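# Flip the small gear and mesh it with the big gear

## Task

Between the tester's two centres the small gear sits inverted, its teeth higher than those of the big gear. Turn it right side up and seat it so that it meshes with the big gear. The gear must stay mounted on its own: it does not count if the robot is still holding it in place. At the end, open the gripper and move the arm away.

## Robot and tools

Robot: two arms, left_arm and right_arm, each with a two-finger gripper. They are bolted at table height: left_arm's base at (+0.015, +0.272, 0) m and right_arm's at (+0.040, -0.317, 0) m, both yawed very slightly (quat_wxyz about 1, 0, 0, -0.016). Joint ranges in rad, base to hand: waist -2.618..3.054, shoulder 0..3.142, elbow 0..3.142, wrist pitch -1.571..1.571, wrist yaw -1.571..1.571, wrist roll -2.094..2.094. An elbow never fully straightens.

Frames: the scene frame has its origin on the table top midway between the arms, +z up, +x pointing out across the table, and left_arm on the +y side. The names left and right do not refer to image sides. Each gripper has its own axes: the fingers extend along its +z and close along its y. The reported end_effector_position is the point between the finger pads, about 1 cm short of the fingertips.

The row: every motion command is one row of 14 numbers, each in [-1, 1], even if only one arm moves. First the 7 for left_arm: dx, dy, dz, rx, ry, rz, opening; then the same 7 for right_arm. dx..rz are a relative offset, not a pose: they are measured from the gripper's measured pose at the start of the action (or, for move, from the pose in the latest result showing one), expressed in that gripper's own axes. Scale: 1.0 equals 0.6 m for dx/dy/dz and 180 degrees for the rotation; rx, ry, rz form a single rotation vector. Opening is absolute, not an offset: +1 = fully open (0.094 m), -1 = closed.

execute_actions(actions): actions is a list of actions run in sequence; each action is a list of up to 15 rows, one row per control step of 1/30 s, so an action lasts 0.5 s. If fewer than 15 rows are given, the last row is repeated to fill the action. All rows of an action are offsets from that action's start pose, not from the preceding row. The first action of a call starts from the last pose reported. An empty list just returns state and images.

move(target, speed, blocking): target is one row as above. Each gripper travels a straight line toward its target; both finish together, taking 0.5 to 10 s (cut off at 10 s). speed is in m/s, 0.002 to 0.5, default 0.25; rotation is capped at twice that in rad/s. Openings are sent at the start. Paths ignore obstacles and the other arm, and a gripper may lag, wander or overshoot speed, more so with an outstretched arm. Faster contact hits harder; aiming past a contact presses harder. With blocking=false the reply comes after 0.5 s while motion continues; until a result shows it finished, other moves and actions are refused, so use wait or stop. The result adds a move: line giving the ending (done, off_target, moving, held, fault) and limits (paced = pose clipped; held = some steps blocked, after which the arm can jump quickly), plus each gripper's remaining distance.

wait(seconds): 0 to 10; arms keep their last command; returns early if a running move ends. stop(): brakes a running move (needs braking room; fingers continue). zoom_image(camera, region): region [x0, y0, x1, y1] in pixels of that camera's latest image, at most 504 by 504. read_manual(section): only "licences", no motion. finished_scene(scene): ends the current scene by its number; irreversible; the goal must already hold.

Controller behaviour: each control step the target is clamped to within 70 mm and 16 degrees of the measured pose, and inverse kinematics favours position over orientation. A distant target may need several actions; after an action the arm only reaches its last clamped pose, so send the remainder next. Arms tend to finish a centimetre or more low and can sag under repeated zero offsets: to hold an arm still, in the first call of a reply send the offset back to the desired pose, then zeros, raising the aim if it still droops. Always send each gripper its intended opening.

Gripping: grip_measured is the finger opening on the command scale; the last Joint positions value is the opening in metres. Readings may be off by about 1 mm. To hold, command roughly 0.03 below grip_measured (less for a lighter grip). Pad force tops out near 50-62 N, lower on parts under about 2 mm thick, with a brief spike at first contact.

Results: a state line per arm with position (m) and quat_wxyz in the scene frame (less accurate at long reach); Hand target lines showing where the controller is driving each gripper; pose unreachable lines when a clearance check altered a command; step readings where HELD marks held-back steps; FAULT lines for arm stops. Motor heat: MOTOR HOT at 75 °C, a 10 s stop of that arm at 90 °C, and at 100 °C the arm and gripper go limp and fall.

Cameras, all 504x504: cam_high (high, around (0.27, 1.22, 0.92), looking down from the +y side), cam_low (low, around (0.00, -1.33, 0.14), from the -y side), cam_left_wrist and cam_right_wrist on the hands. Calibration K, distortion and T_world_to_cam are provided and may be off by a few degrees and millimetres.

Avoid: knocking or placing anything off the table, arms colliding or pressing on each other, dropping or slamming the gear, and hard pushes. Occasional tugs on held parts or nudges to loose ones may occur. Finish by releasing the gear and withdrawing the gripper.

Each tool is called in YAML: its name, and indented under it one key for each argument.

## Session

execute_actions:
  actions: []

Scene clock: 0.00 s.
left_arm: end_effector_position=(+0.2478, -0.1722, +0.2771) grip_measured=+1.000 end_effector_quat_wxyz=(-0.228, +0.018, +0.763, -0.604) | right_arm: end_effector_position=(+0.2314, -0.2789, +0.2532) grip_measured=+1.000 end_effector_quat_wxyz=(+0.203, -0.552, +0.762, -0.271)
Joint positions: left_arm=[-0.725  1.868  1.489 -0.054  1.163 -1.508  0.094] | right_arm=[ 0.736  0.93   1.206 -1.431  0.569 -0.671  0.094]
Joint velocities: left_arm=[ 0.007 -0.002 -0.012  0.007 -0.007 -0.022  0.   ] | right_arm=[-0.002 -0.012  0.007 -0.007  0.037  0.051  0.   ]
Hand target (left_arm): +0.246, -0.171, +0.289; -0.219, +0.033, +0.758, -0.613
Hand target (right_arm): +0.232, -0.280, +0.258; +0.210, -0.547, +0.763, -0.273

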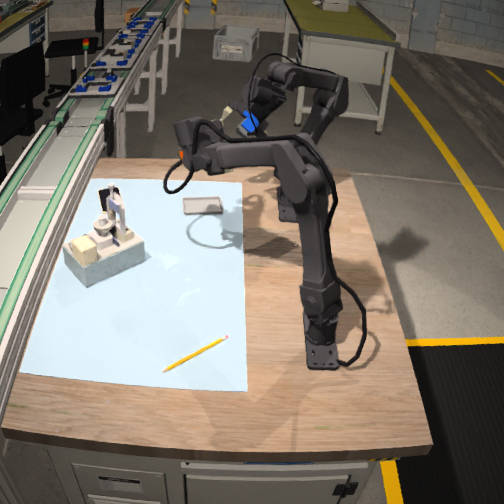

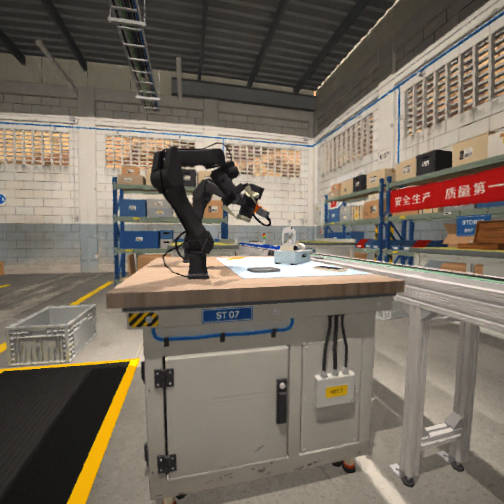

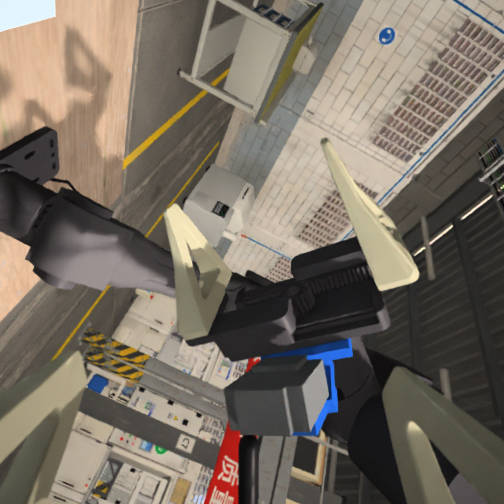

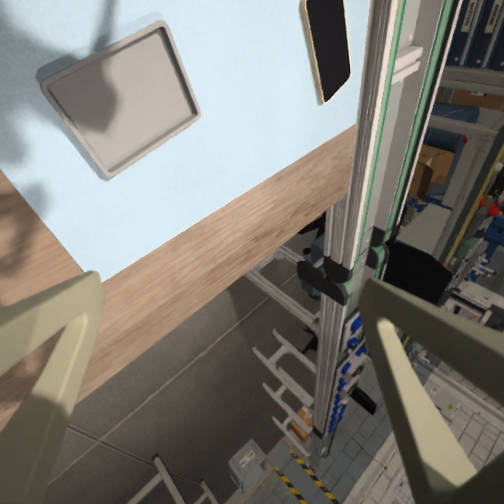

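zoom_image:
  camera: "cam_high"
  region: [50, 170, 170, 290]

zoom_image:
  camera: "cam_low"
  region: [250, 210, 330, 280]

Region (50, 170, 170, 290) of cam_high's 504x504 image, scaled by 4.200, with more detail than that image has.

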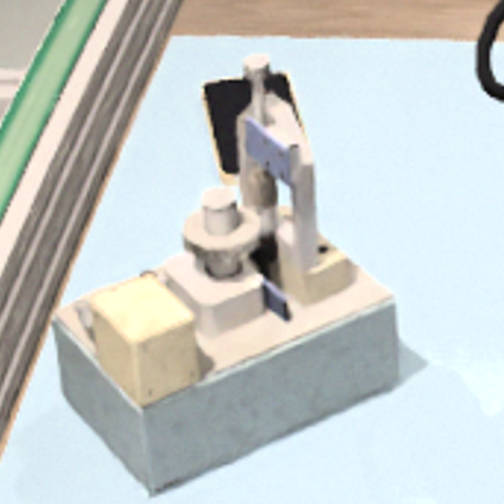

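Region (250, 210, 330, 280) of cam_low's 504x504 image, scaled by 6.300, with more detail than that image has; it fills the top 441 rows of this view, and the rest is white.

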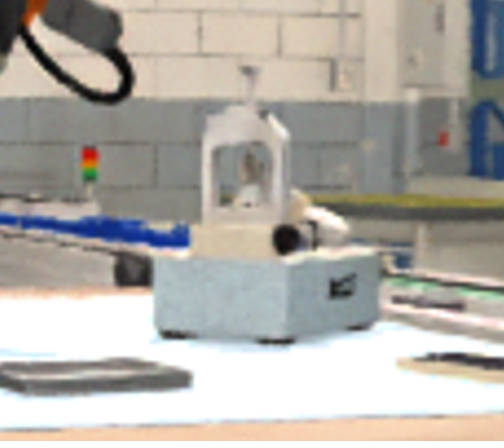

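move:
  target: [0,0.23,-0.52,-0.269,-0.461,0.437,1, 0,0,0,0,0,0,1]

Scene clock: 6.57 s.
left_arm: end_effector_position=(+0.3308, +0.1504, +0.1987) grip_measured=+1.000 end_effector_quat_wxyz=(+0.678, +0.157, +0.700, -0.157) | right_arm: end_effector_position=(+0.2314, -0.2789, +0.2532) grip_measured=+1.000 end_effector_quat_wxyz=(+0.203, -0.552, +0.762, -0.271)
Joint positions: left_arm=[-0.253  1.006  0.2    0.775  0.162 -0.001  0.094] | right_arm=[ 0.736  0.93   1.206 -1.431  0.569 -0.671  0.094]
Joint velocities: left_arm=[-0.017  0.017 -0.002 -0.007 -0.022 -0.051  0.   ] | right_arm=[-0.022 -0.012 -0.002 -0.037 -0.066  0.066  0.   ]
Hand target (left_arm): +0.331, +0.153, +0.199; +0.683, +0.158, +0.696, -0.154
Hand target (right_arm): +0.231, -0.279, +0.253; +0.203, -0.552, +0.762, -0.271
Off the commanded pose (left_arm): 0.003 m, 2 deg.
Off the commanded pose (right_arm): 0.000 m, 0 deg.
move: done
camera_calibration (this result's frames):
cam_left_wrist: T_world_to_cam=[[-0.448795, -0.887504, 0.104492, 0.258708], [-0.516826, 0.162386, -0.840548, 0.3555], [0.729022, -0.431238, -0.531563, 0.0161692], [0, 0, 0, 1]] pos_world=[0.288051, 0.178849, 0.280377]

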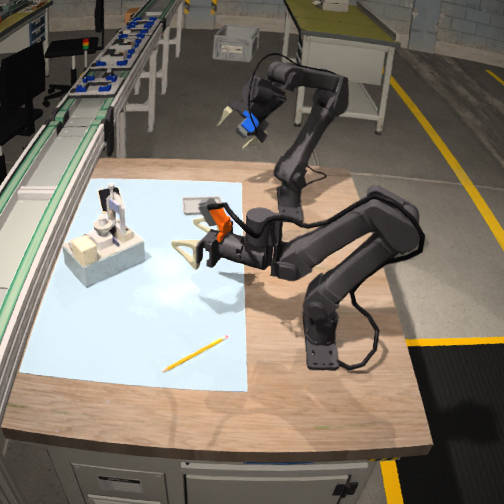

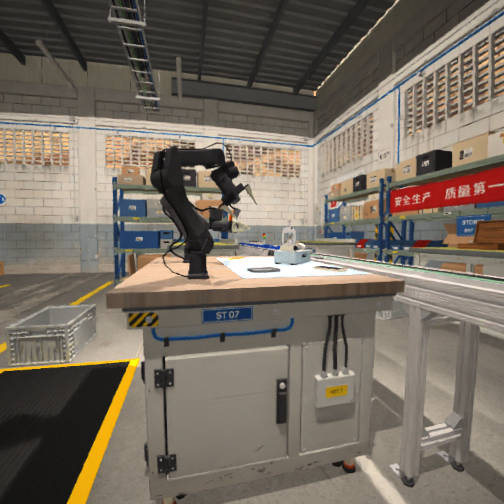

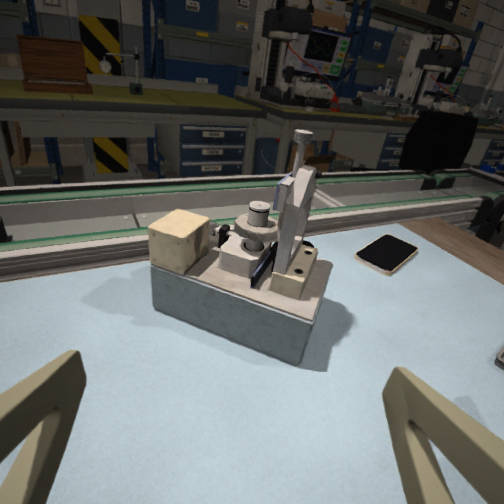

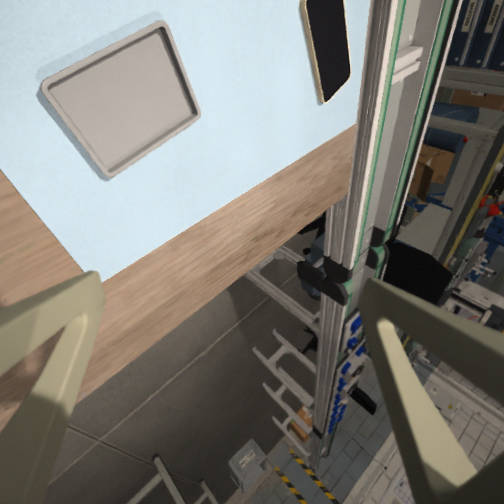

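zoom_image:
  camera: "cam_left_wrist"
  region: [140, 120, 350, 330]

Region (140, 120, 350, 330) of cam_left_wrist's 504x504 image, scaled by 2.400, with more detail than that image has.

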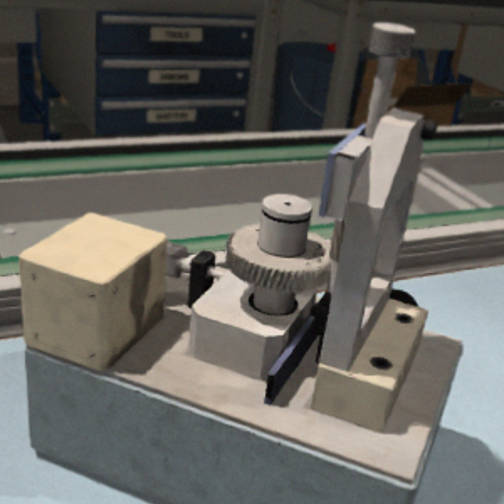

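move:
  target: [0,0,0,0,0,0,1, -0.258,-0.073,0.244,-0.091,-0.435,0.244,1]

Scene clock: 11.43 s.
left_arm: end_effector_position=(+0.3308, +0.1504, +0.1992) grip_measured=+1.000 end_effector_quat_wxyz=(+0.679, +0.158, +0.700, -0.157) | right_arm: end_effector_position=(+0.4035, -0.1750, +0.1734) grip_measured=+1.000 end_effector_quat_wxyz=(+0.636, -0.321, +0.633, +0.303)
Joint positions: left_arm=[-0.253  1.006  0.2    0.777  0.162 -0.001  0.094] | right_arm=[ 0.03   1.645  0.446  1.188 -0.916 -0.034  0.094]
Joint velocities: left_arm=[ 0.002 -0.032 -0.002  0.022  0.022 -0.037  0.   ] | right_arm=[ 0.002  0.007  0.012 -0.007 -0.037 -0.125  0.   ]
Hand target (left_arm): +0.331, +0.150, +0.199; +0.678, +0.158, +0.700, -0.157
Hand target (right_arm): +0.398, -0.170, +0.167; +0.628, -0.320, +0.636, +0.313
Off the commanded pose (left_arm): 0.000 m, 0 deg.
Off the commanded pose (right_arm): 0.007 m, 2 deg.
move: done
camera_calibration (this result's frames):
cam_left_wrist: T_world_to_cam=[[-0.449324, -0.887276, 0.10416, 0.2588], [-0.515228, 0.162121, -0.84158, 0.355615], [0.729827, -0.431808, -0.529994, 0.0159089], [0, 0, 0, 1]] pos_world=[0.287897, 0.178844, 0.280753]
cam_right_wrist: T_world_to_cam=[[0.743503, -0.660018, 0.107605, -0.44269], [-0.2998, -0.472811, -0.828595, 0.197023], [0.597765, 0.583803, -0.54941, 0.0543505], [0, 0, 0, 1]] pos_world=[0.35572, -0.230759, 0.240749]

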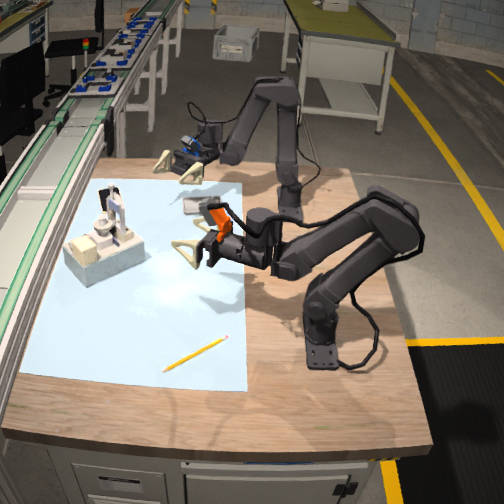

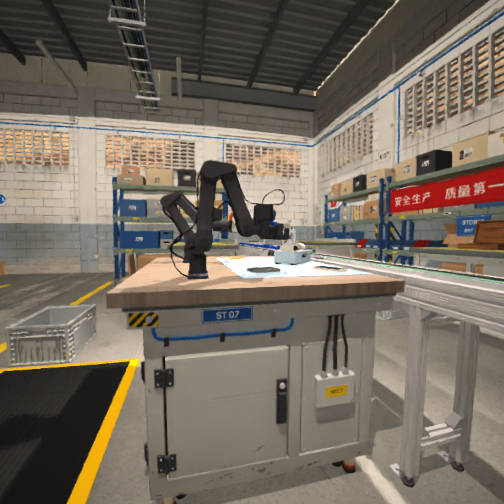

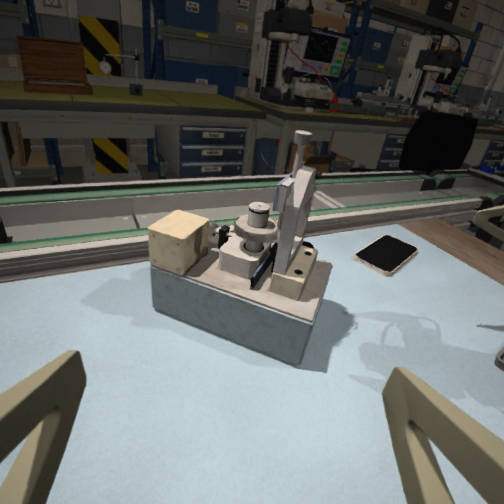

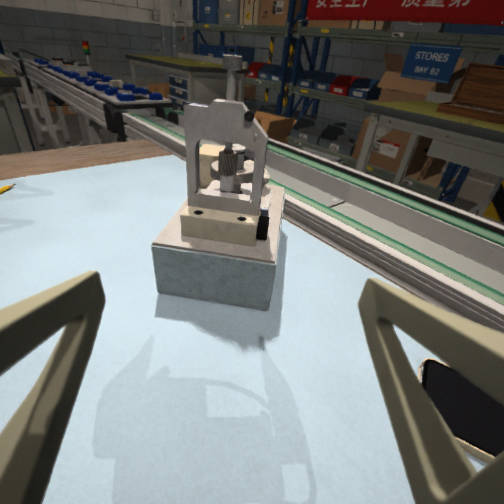

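zoom_image:
  camera: "cam_right_wrist"
  region: [140, 40, 320, 270]

Region (140, 40, 320, 270) of cam_right_wrist's 504x504 image, scaled by 2.191, with more detail than that image has; it fills the left 394 columns of this view, and the rest is white.

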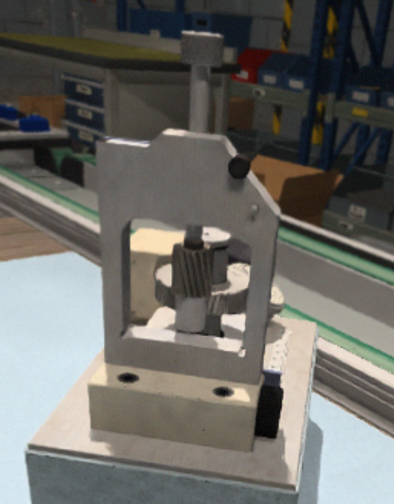

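move:
  target: [-0.117,0.07,0.225,0.222,0,0,1, 0,0,0,0,0,0,1]

zoom_image:
  camera: "cam_left_wrist"
  region: [100, 100, 400, 400]

Scene clock: 14.40 s.
left_arm: end_effector_position=(+0.4699, +0.1240, +0.2580) grip_measured=+1.000 end_effector_quat_wxyz=(+0.584, +0.373, +0.605, -0.392) | right_arm: end_effector_position=(+0.4035, -0.1750, +0.1739) grip_measured=+1.000 end_effector_quat_wxyz=(+0.637, -0.321, +0.632, +0.303)
Joint positions: left_arm=[ 0.067  1.823  1.12   0.677  1.179 -0.014  0.094] | right_arm=[ 0.03   1.646  0.446  1.191 -0.916 -0.032  0.094]
Joint velocities: left_arm=[-0.007  0.012 -0.002 -0.081  0.051 -0.022  0.   ] | right_arm=[-0.007 -0.017 -0.017  0.037  0.022  0.037  0.   ]
Hand target (left_arm): +0.473, +0.127, +0.266; +0.588, +0.378, +0.600, -0.389
Hand target (right_arm): +0.404, -0.175, +0.173; +0.636, -0.321, +0.633, +0.303
Off the commanded pose (left_arm): 0.009 m, 1 deg.
Off the commanded pose (right_arm): 0.000 m, 0 deg.
move: done
camera_calibration (this result's frames):
cam_left_wrist: T_world_to_cam=[[-0.910929, -0.389497, 0.136016, 0.438796], [-0.310032, 0.42876, -0.848555, 0.353371], [0.272191, -0.815143, -0.511326, 0.191894], [0, 0, 0, 1]] pos_world=[0.457037, 0.17582, 0.338292]
cam_right_wrist: T_world_to_cam=[[0.743299, -0.660125, 0.108362, -0.44283], [-0.298277, -0.472038, -0.829585, 0.197125], [0.598781, 0.584307, -0.547765, 0.0539919], [0, 0, 0, 1]] pos_world=[0.355623, -0.230821, 0.241092]

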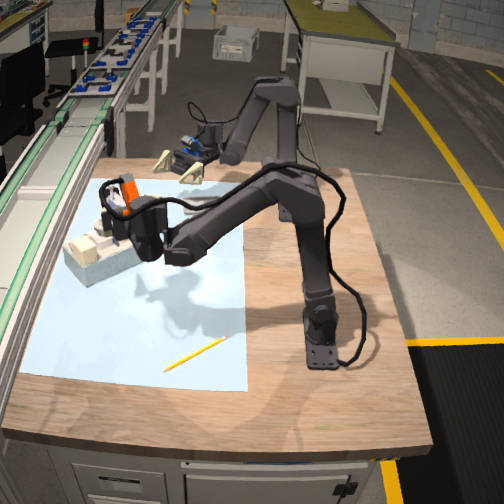

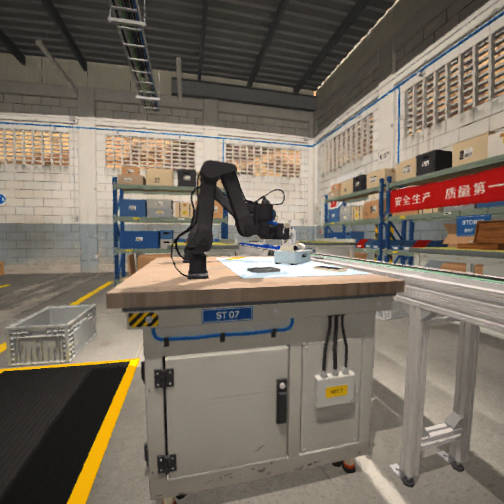

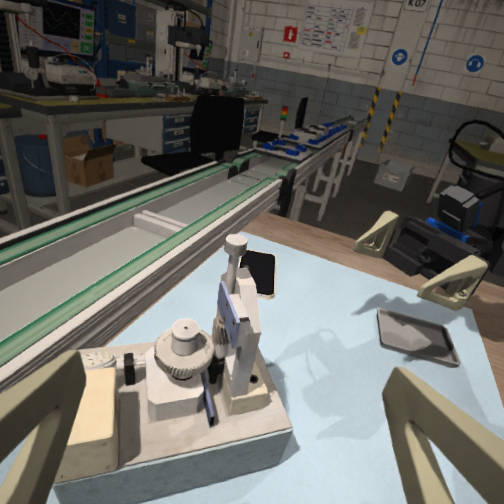

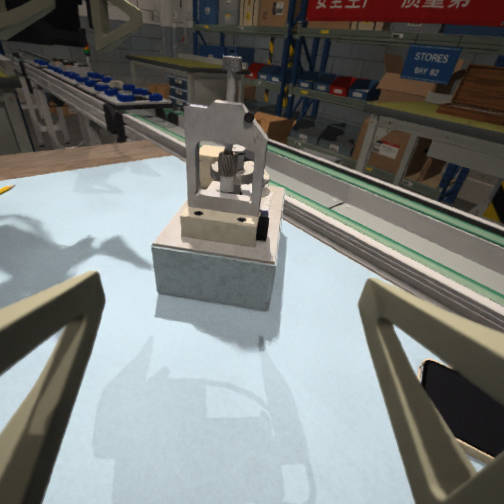

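Region (100, 100, 400, 400) of cam_left_wrist's 504x504 image, scaled by 1.680, with more detail than that image has.

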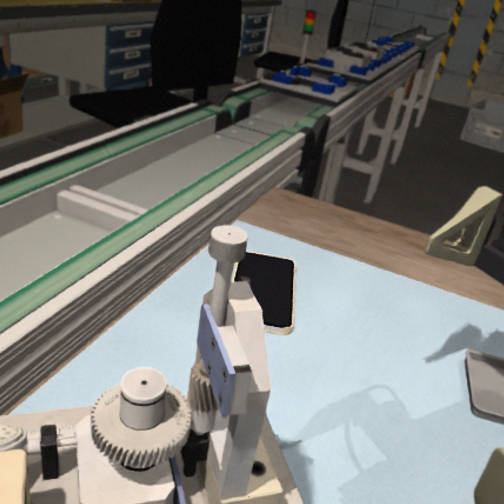

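move:
  target: [-0.1,0.085,0.093,0,0.25,0,1, 0,0,0,0,0,0,1]

Scene clock: 16.87 s.
left_arm: end_effector_position=(+0.5406, +0.0990, +0.3053) grip_measured=+1.000 end_effector_quat_wxyz=(+0.405, +0.453, +0.769, -0.197) | right_arm: end_effector_position=(+0.4035, -0.1750, +0.1739) grip_measured=+1.000 end_effector_quat_wxyz=(+0.637, -0.321, +0.632, +0.303)
Joint positions: left_arm=[-0.09   2.382  2.848 -1.313  0.656  0.686  0.094] | right_arm=[ 0.03   1.646  0.446  1.191 -0.916 -0.032  0.094]
Joint velocities: left_arm=[-0.002 -0.007 -0.007 -0.051 -0.037  0.022  0.   ] | right_arm=[ 0.007  0.002 -0.017 -0.051 -0.095 -0.051  0.   ]
Hand target (left_arm): +0.537, +0.095, +0.312; +0.410, +0.456, +0.765, -0.198
Hand target (right_arm): +0.404, -0.175, +0.174; +0.637, -0.321, +0.632, +0.303
Off the commanded pose (left_arm): 0.011 m, 13 deg.
Off the commanded pose (right_arm): 0.000 m, 0 deg.
elbow stopped short (left arm): the move would have taken joint 3 (elbow) straighter than the controller allows; a more bent joint 3 avoids this.
move: off_target (left_arm)
camera_calibration (this result's frames):
cam_left_wrist: T_world_to_cam=[[-0.836894, -0.546681, 0.0273496, 0.495685], [-0.512709, 0.765432, -0.3889, 0.362093], [0.19167, -0.339491, -0.920874, 0.297979], [0, 0, 0, 1]] pos_world=[0.543371, 0.0949847, 0.401663]
cam_right_wrist: T_world_to_cam=[[0.743299, -0.660125, 0.108362, -0.44283], [-0.298277, -0.472038, -0.829585, 0.197125], [0.598781, 0.584307, -0.547765, 0.0539919], [0, 0, 0, 1]] pos_world=[0.355623, -0.230821, 0.241092]

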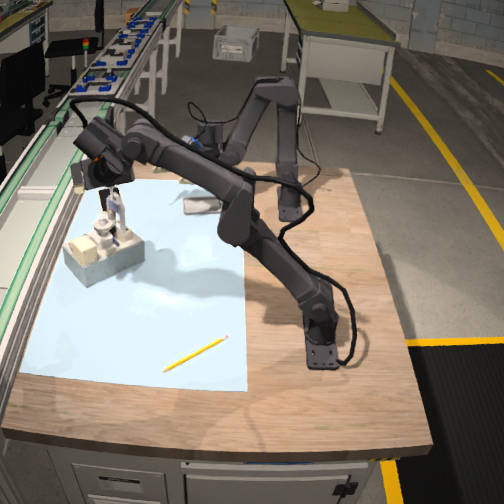

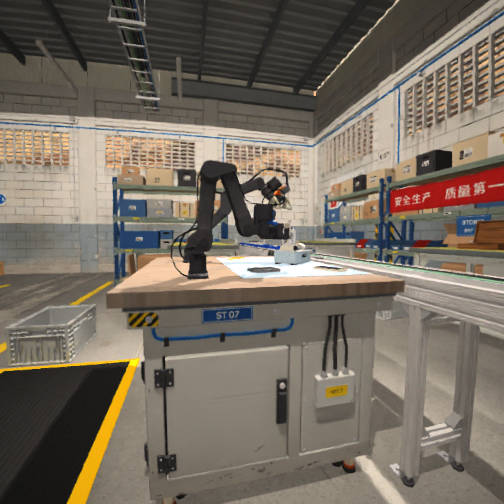

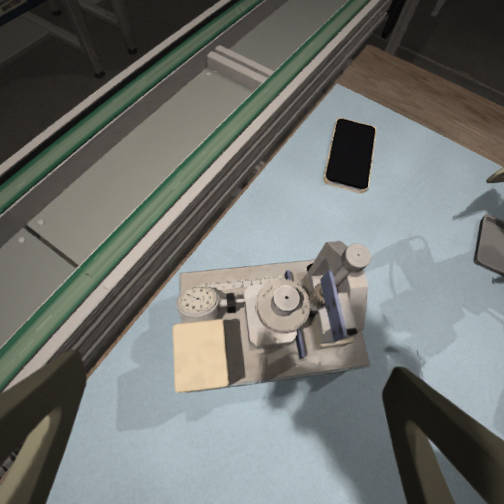

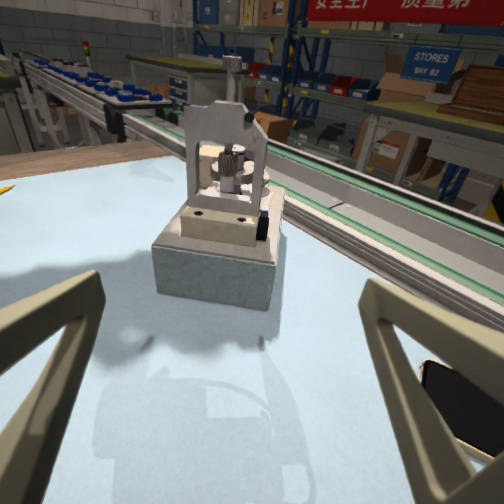

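zoom_image:
  camera: "cam_left_wrist"
  region: [160, 220, 390, 400]

Region (160, 220, 390, 400) of cam_left_wrist's 504x504 image, scaled by 2.191, with more detail than that image has; it fills the top 394 rows of this view, and the rest is white.

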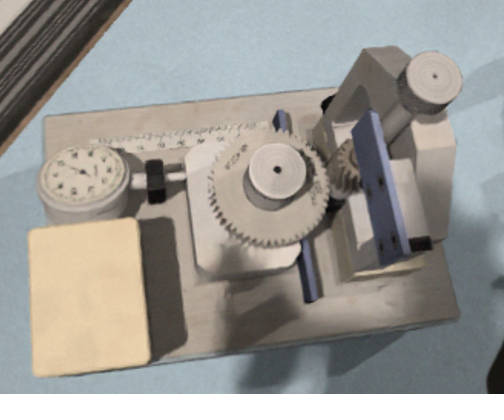

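move:
  target: [0.098,-0.095,0.11,0.042,-0.203,-0.008,-0.1, 0.067,0.045,0.158,0.072,0,0,-0.25]

Scene clock: 22.10 s.
left_arm: end_effector_position=(+0.5113, +0.0588, +0.2182) grip_measured=-0.097 end_effector_quat_wxyz=(+0.596, +0.377, +0.598, -0.381) | right_arm: end_effector_position=(+0.4344, -0.0898, +0.1242) grip_measured=-0.247 end_effector_quat_wxyz=(+0.659, -0.247, +0.672, +0.230)
Joint positions: left_arm=[-0.093  2.046  1.24   0.808  1.005 -0.008  0.042] | right_arm=[ 0.446  1.944  0.517  1.401 -0.272 -0.024  0.035]
Joint velocities: left_arm=[-0.012 -0.002  0.002 -0.037 -0.007 -0.051 -0.001] | right_arm=[-0.002  0.017  0.007 -0.022 -0.022 -0.007 -0.   ]
Hand target (left_arm): +0.510, +0.054, +0.218; +0.598, +0.378, +0.594, -0.382
Hand target (right_arm): +0.440, -0.084, +0.133; +0.670, -0.244, +0.661, +0.234
Off the commanded pose (left_arm): 0.006 m, 1 deg.
Off the commanded pose (right_arm): 0.012 m, 2 deg.
move: off_target (right_arm); limits=paced
camera_calibration (this result's frames):
cam_left_wrist: T_world_to_cam=[[-0.909627, -0.402021, 0.104682, 0.463338], [-0.287587, 0.427544, -0.85703, 0.350893], [0.299787, -0.809683, -0.504521, 0.0912369], [0, 0, 0, 1]] pos_world=[0.495025, 0.110122, 0.298254]
cam_right_wrist: T_world_to_cam=[[0.577256, -0.810274, 0.101151, -0.344601], [-0.414776, -0.397663, -0.818428, 0.261208], [0.703375, 0.430488, -0.565636, -0.0985469], [0, 0, 0, 1]] pos_world=[0.376581, -0.132925, 0.192895]

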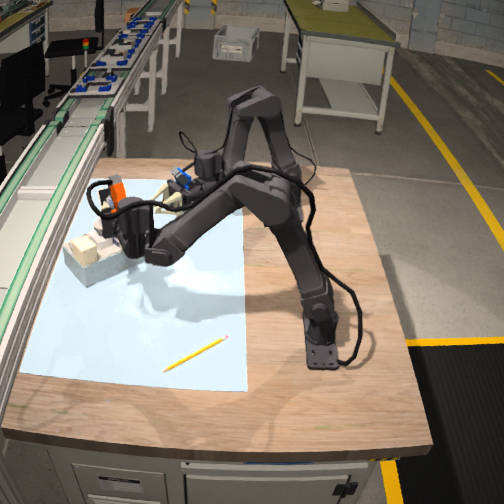

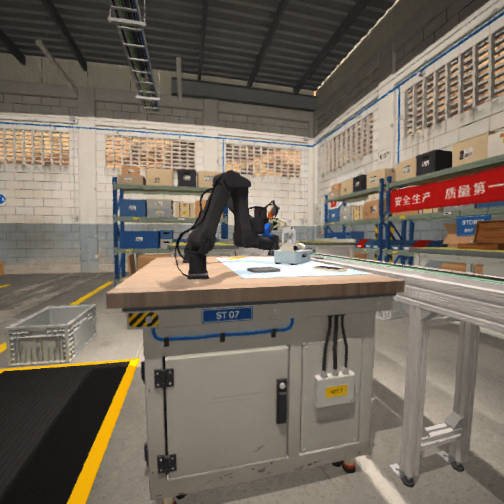

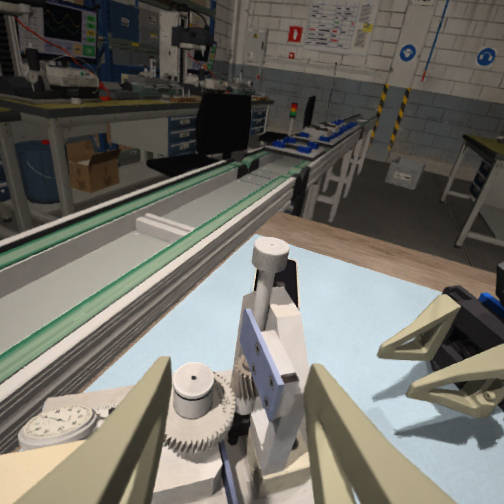

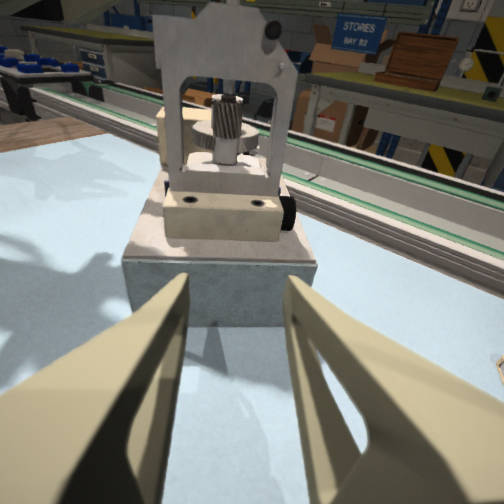

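move:
  target: [0.015,-0.013,0.11,0,0,0,-0.1, -0.068,0,0.117,0,0,0,-0.25]
  speed: 0.1

Scene clock: 24.93 s.
left_arm: end_effector_position=(+0.5251, -0.0027, +0.2012) grip_measured=-0.097 end_effector_quat_wxyz=(+0.588, +0.378, +0.601, -0.387) | right_arm: end_effector_position=(+0.4853, -0.0504, +0.1586) grip_measured=-0.247 end_effector_quat_wxyz=(+0.657, -0.247, +0.675, +0.228)
Joint positions: left_arm=[-0.222  2.162  1.361  0.786  0.889 -0.01   0.042] | right_arm=[ 0.493  1.944  0.806  1.103 -0.222 -0.024  0.035]
Joint velocities: left_arm=[-0.002 -0.027  0.002  0.022 -0.022 -0.037 -0.   ] | right_arm=[-0.012  0.012  0.002 -0.037 -0.007 -0.051 -0.001]
Hand target (left_arm): +0.531, -0.005, +0.210; +0.596, +0.377, +0.598, -0.381
Hand target (right_arm): +0.489, -0.044, +0.163; +0.659, -0.247, +0.672, +0.230
Off the commanded pose (left_arm): 0.011 m, 1 deg.
Off the commanded pose (right_arm): 0.009 m, 1 deg.
move: off_target (left_arm)
camera_calibration (this result's frames):
cam_left_wrist: T_world_to_cam=[[-0.912677, -0.390891, 0.119266, 0.451705], [-0.296938, 0.433752, -0.850698, 0.370177], [0.280798, -0.811828, -0.511946, 0.040203], [0, 0, 0, 1]] pos_world=[0.510892, 0.0486404, 0.281617]
cam_right_wrist: T_world_to_cam=[[0.575227, -0.811721, 0.101113, -0.344619], [-0.422079, -0.40042, -0.813335, 0.328757], [0.700688, 0.425174, -0.572942, -0.129617], [0, 0, 0, 1]] pos_world=[0.427817, -0.092983, 0.227972]

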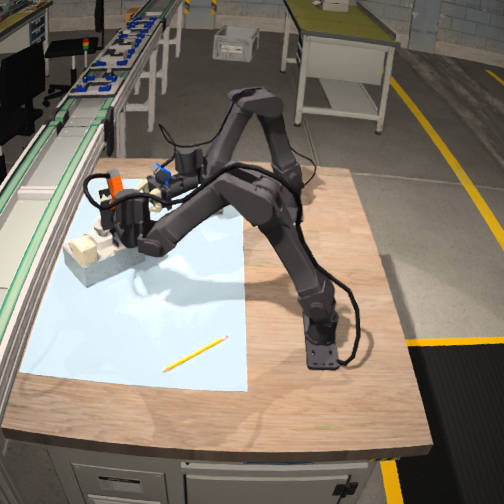

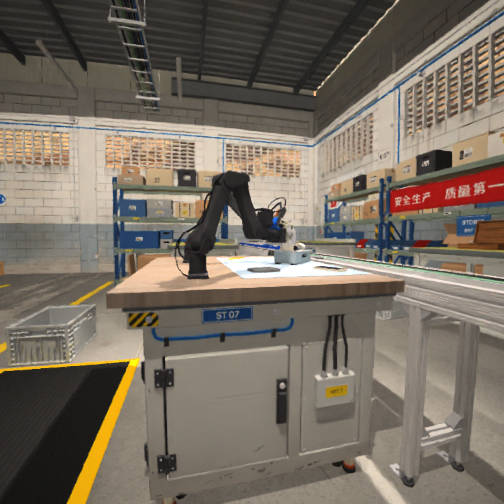

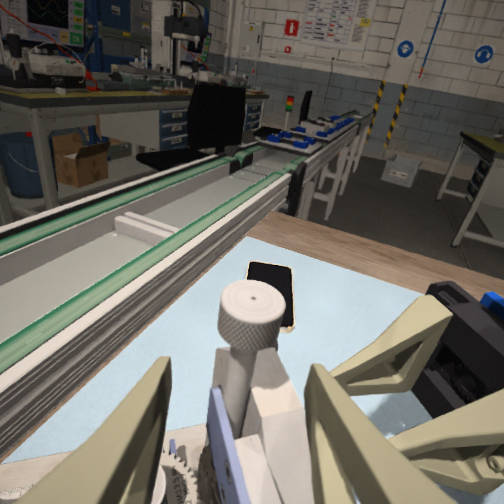

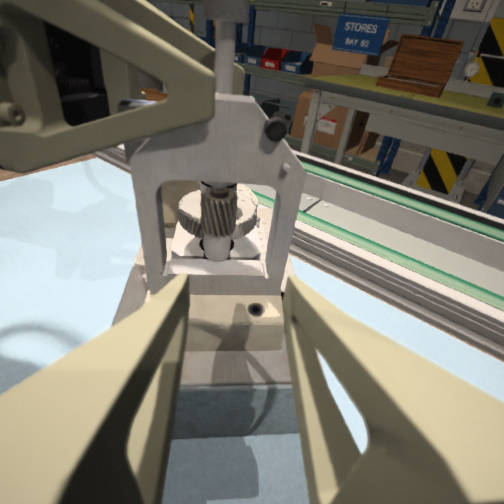

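move:
  target: [-0.05,0.003,0.008,0,0,0,-0.1, -0.005,0,0,0,0,0,-0.25]
  speed: 0.1

Scene clock: 26.03 s.
left_arm: end_effector_position=(+0.5282, -0.0038, +0.2086) grip_measured=-0.097 end_effector_quat_wxyz=(+0.575, +0.374, +0.613, -0.392) | right_arm: end_effector_position=(+0.4852, -0.0504, +0.1572) grip_measured=-0.247 end_effector_quat_wxyz=(+0.654, -0.247, +0.677, +0.227)
Joint positions: left_arm=[-0.222  2.147  1.402  0.695  0.891 -0.012  0.042] | right_arm=[ 0.493  1.944  0.806  1.097 -0.222 -0.024  0.035]
Joint velocities: left_arm=[ 0.012 -0.017 -0.007 -0.125 -0.051 -0.007 -0.001] | right_arm=[-0.002  0.012  0.002  0.051 -0.037 -0.037  0.   ]
Hand target (left_arm): +0.529, -0.006, +0.231; +0.588, +0.378, +0.601, -0.388
Hand target (right_arm): +0.485, -0.050, +0.162; +0.656, -0.247, +0.675, +0.228
Off the commanded pose (left_arm): 0.023 m, 2 deg.
Off the commanded pose (right_arm): 0.004 m, 0 deg.
move: off_target (left_arm)
camera_calibration (this result's frames):
cam_left_wrist: T_world_to_cam=[[-0.908662, -0.389969, 0.149189, 0.444893], [-0.326708, 0.441578, -0.835626, 0.390518], [0.25999, -0.808043, -0.528651, 0.0567455], [0, 0, 0, 1]] pos_world=[0.51709, 0.0469034, 0.289953]
cam_right_wrist: T_world_to_cam=[[0.575743, -0.811464, 0.100235, -0.344568], [-0.426236, -0.402491, -0.810138, 0.329002], [0.697741, 0.423707, -0.577606, -0.128284], [0, 0, 0, 1]] pos_world=[0.428125, -0.0928297, 0.226977]

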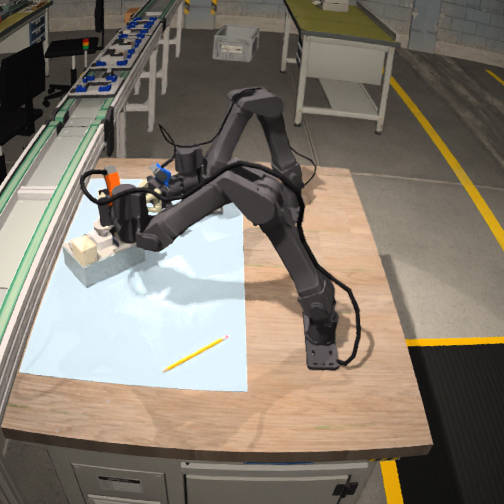

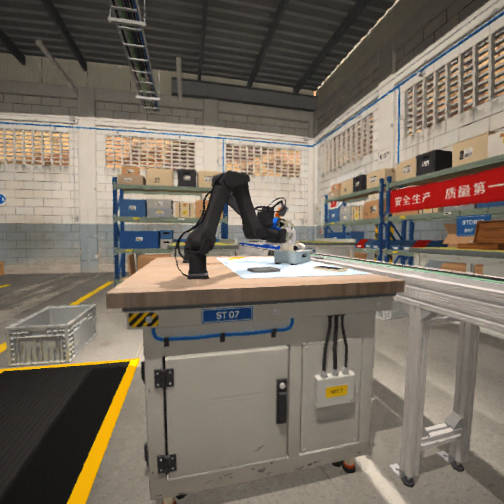

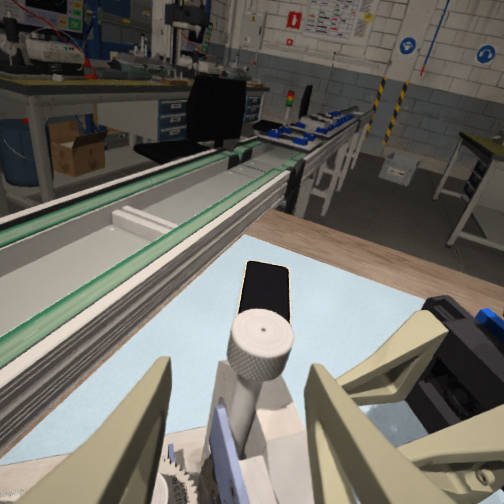

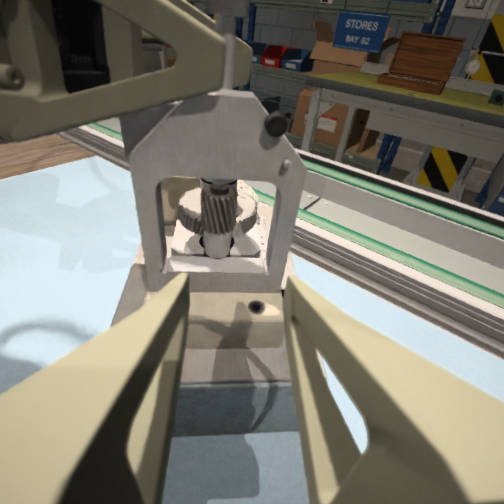

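move:
  target: [-0.06,-0.004,0.008,0,-0.01,0,-0.1, -0.01,0,0,0,0,0,-0.25]
  speed: 0.1

Scene clock: 27.07 s.
left_arm: end_effector_position=(+0.5312, -0.0040, +0.2213) grip_measured=-0.097 end_effector_quat_wxyz=(+0.572, +0.363, +0.617, -0.400) | right_arm: end_effector_position=(+0.4850, -0.0505, +0.1528) grip_measured=-0.247 end_effector_quat_wxyz=(+0.648, -0.248, +0.684, +0.227)
Joint positions: left_arm=[-0.222  2.135  1.431  0.665  0.886 -0.048  0.042] | right_arm=[ 0.493  1.944  0.806  1.079 -0.222 -0.024  0.035]
Joint velocities: left_arm=[-0.007  0.002 -0.012 -0.051 -0.066 -0.066  0.   ] | right_arm=[ 0.007  0.012 -0.012 -0.007 -0.007 -0.022  0.   ]
Hand target (left_arm): +0.530, -0.009, +0.245; +0.585, +0.367, +0.604, -0.398
Hand target (right_arm): +0.485, -0.050, +0.163; +0.655, -0.247, +0.677, +0.227
Off the commanded pose (left_arm): 0.024 m, 2 deg.
Off the commanded pose (right_arm): 0.010 m, 1 deg.
move: off_target (left_arm)
camera_calibration (this result's frames):
cam_left_wrist: T_world_to_cam=[[-0.902575, -0.392531, 0.176856, 0.436268], [-0.348476, 0.424833, -0.835513, 0.413681], [0.25283, -0.815743, -0.520231, 0.064432], [0, 0, 0, 1]] pos_world=[0.521632, 0.0480635, 0.301999]
cam_right_wrist: T_world_to_cam=[[0.577329, -0.810674, 0.0974641, -0.344402], [-0.439157, -0.408925, -0.799951, 0.329719], [0.688355, 0.419033, -0.592098, -0.124099], [0, 0, 0, 1]] pos_world=[0.429056, -0.0923659, 0.223848]

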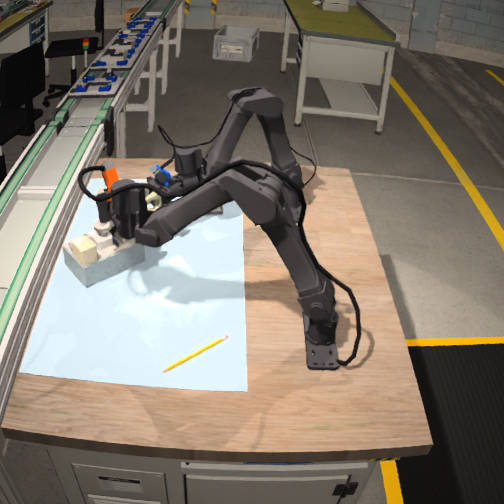

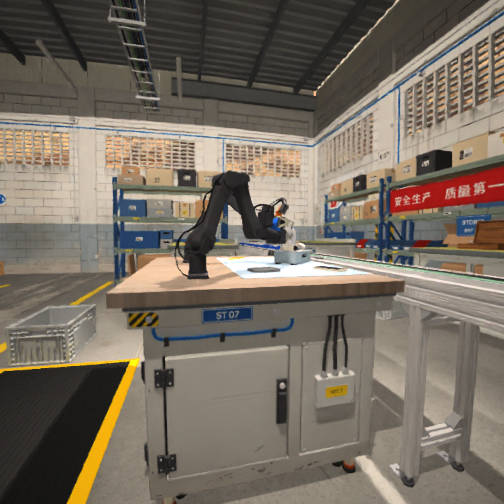

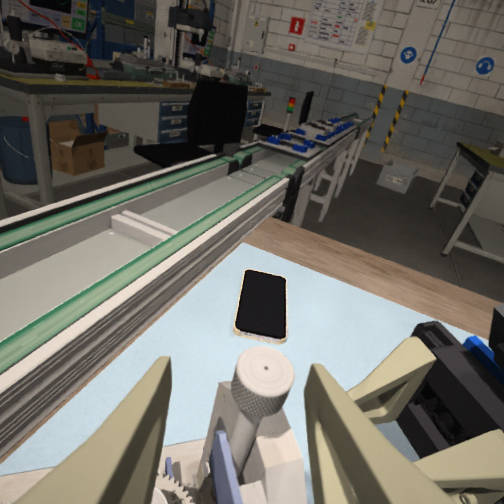

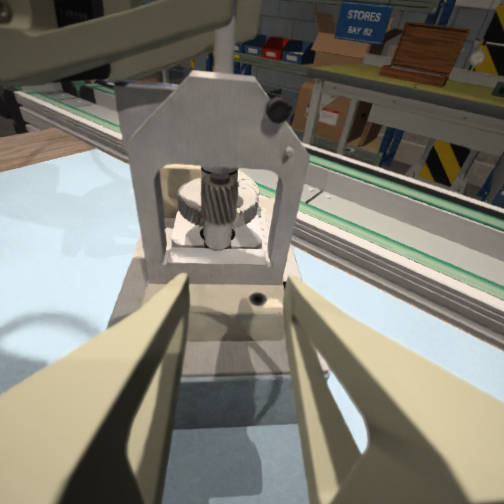

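move:
  target: [-0.04,-0.02,0.03,0,-0.01,0,-0.1, 0,0,0,0,-0.012,0,-0.25]
  speed: 0.1

Scene clock: 28.13 s.
left_arm: end_effector_position=(+0.5280, -0.0217, +0.2264) grip_measured=-0.097 end_effector_quat_wxyz=(+0.569, +0.354, +0.620, -0.408) | right_arm: end_effector_position=(+0.4864, -0.0498, +0.1555) grip_measured=-0.247 end_effector_quat_wxyz=(+0.662, -0.246, +0.670, +0.228)
Joint positions: left_arm=[-0.261  2.135  1.444  0.662  0.846 -0.083  0.042] | right_arm=[ 0.493  1.97   0.806  1.143 -0.222 -0.024  0.035]
Joint velocities: left_arm=[ 0.002 -0.017 -0.017 -0.007 -0.037  0.037  0.   ] | right_arm=[ 0.002 -0.002 -0.007  0.037 -0.051 -0.066 -0.001]
Hand target (left_arm): +0.529, -0.025, +0.246; +0.582, +0.356, +0.608, -0.406
Hand target (right_arm): +0.485, -0.051, +0.153; +0.661, -0.244, +0.671, +0.231
Off the commanded pose (left_arm): 0.020 m, 2 deg.
Off the commanded pose (right_arm): 0.003 m, 0 deg.
move: off_target (left_arm)
camera_calibration (this result's frames):
cam_left_wrist: T_world_to_cam=[[-0.898242, -0.390843, 0.201003, 0.417842], [-0.365663, 0.41087, -0.835151, 0.433], [0.243827, -0.823667, -0.511978, 0.0561358], [0, 0, 0, 1]] pos_world=[0.519968, 0.0316409, 0.306373]
cam_right_wrist: T_world_to_cam=[[0.5739, -0.812381, 0.103321, -0.344237], [-0.411473, -0.395139, -0.821313, 0.323332], [0.708046, 0.428838, -0.561043, -0.137655], [0, 0, 0, 1]] pos_world=[0.428066, -0.0928588, 0.223893]

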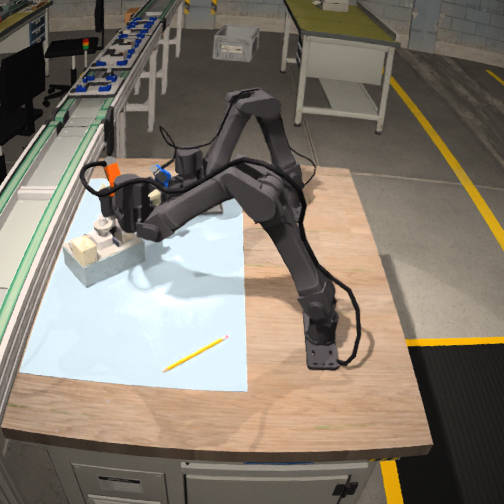

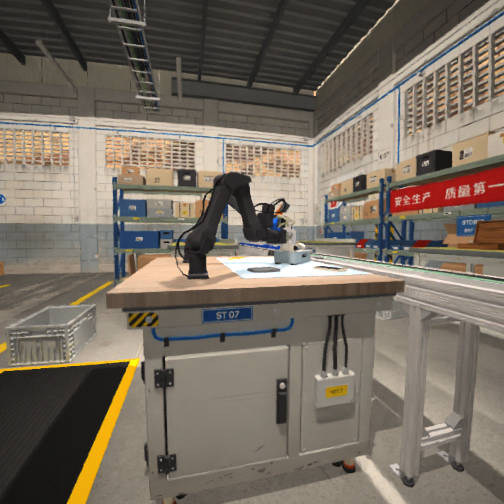

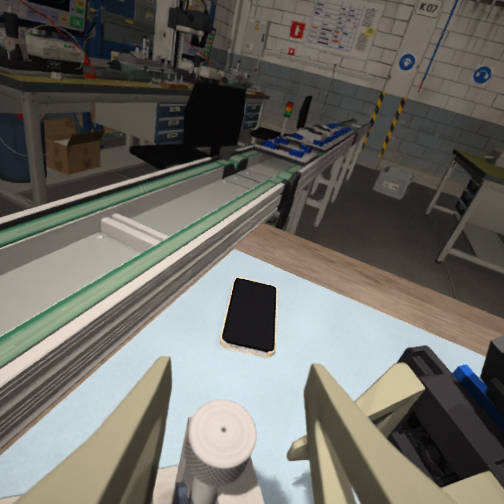

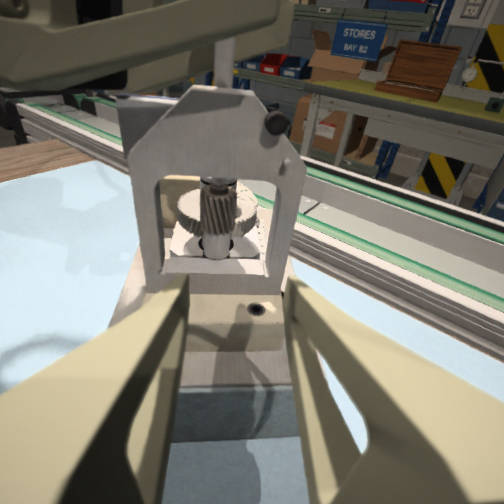

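move:
  target: [-0.033,0.008,0,0,0,0,-0.75, -0.005,0.008,0.065,0,0,0,-0.25]
  speed: 0.08

Scene clock: 29.37 s.
left_arm: end_effector_position=(+0.5319, -0.0198, +0.2255) grip_measured=-0.720 end_effector_quat_wxyz=(+0.559, +0.352, +0.630, -0.407) | right_arm: end_effector_position=(+0.5094, -0.0279, +0.1498) grip_measured=-0.247 end_effector_quat_wxyz=(+0.656, -0.247, +0.676, +0.227)
Joint positions: left_arm=[-0.256  2.137  1.472  0.601  0.85  -0.071  0.013] | right_arm=[ 0.519  2.056  0.943  1.075 -0.195 -0.024  0.035]
Joint velocities: left_arm=[-0.012  0.012 -0.007 -0.066 -0.007 -0.037 -0.001] | right_arm=[-0.002 -0.002  0.007  0.066  0.022  0.007 -0.   ]
Hand target (left_arm): +0.534, -0.019, +0.246; +0.569, +0.354, +0.620, -0.408
Hand target (right_arm): +0.513, -0.021, +0.158; +0.662, -0.246, +0.670, +0.229
Off the commanded pose (left_arm): 0.020 m, 2 deg.
Off the commanded pose (right_arm): 0.011 m, 1 deg.
move: off_target (left_arm, right_arm)
camera_calibration (this result's frames):
cam_left_wrist: T_world_to_cam=[[-0.892547, -0.395676, 0.216333, 0.415614], [-0.38603, 0.422409, -0.820092, 0.440586], [0.233109, -0.815482, -0.529763, 0.0661826], [0, 0, 0, 1]] pos_world=[0.525607, 0.0323115, 0.306471]
cam_right_wrist: T_world_to_cam=[[0.574163, -0.812392, 0.101761, -0.338971], [-0.423972, -0.401343, -0.811894, 0.341472], [0.700417, 0.423016, -0.574868, -0.160785], [0, 0, 0, 1]] pos_world=[0.452016, -0.0703155, 0.219303]

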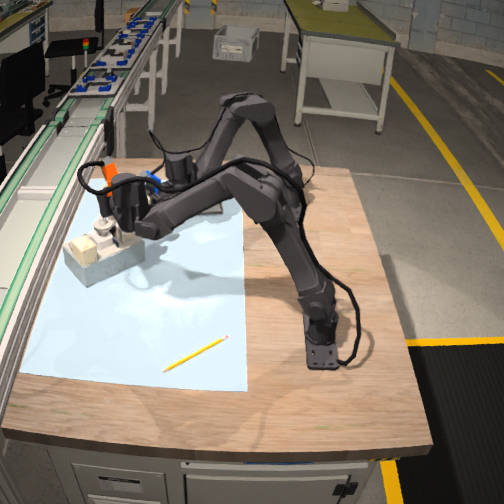

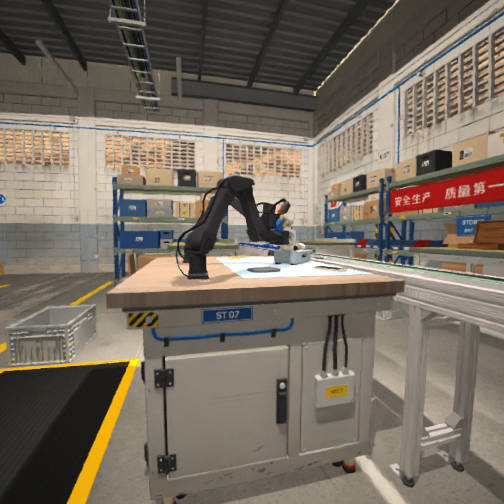

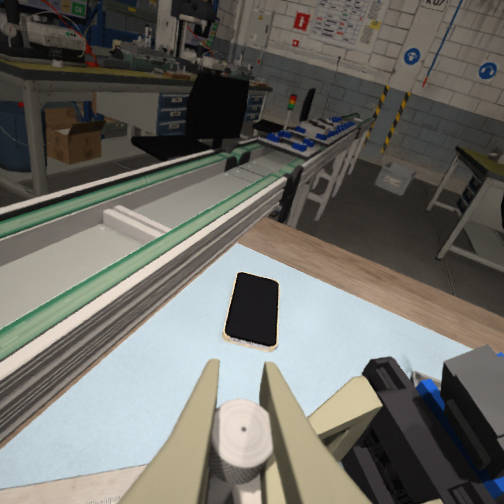

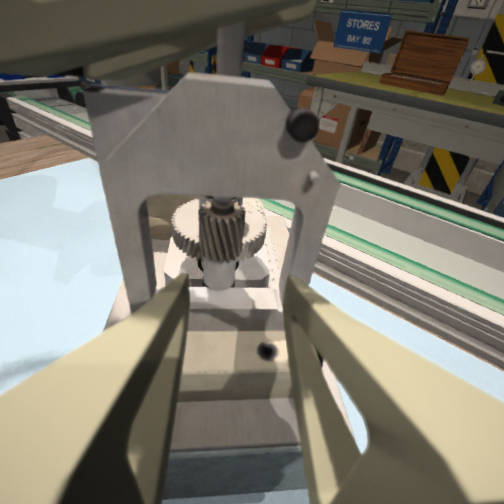

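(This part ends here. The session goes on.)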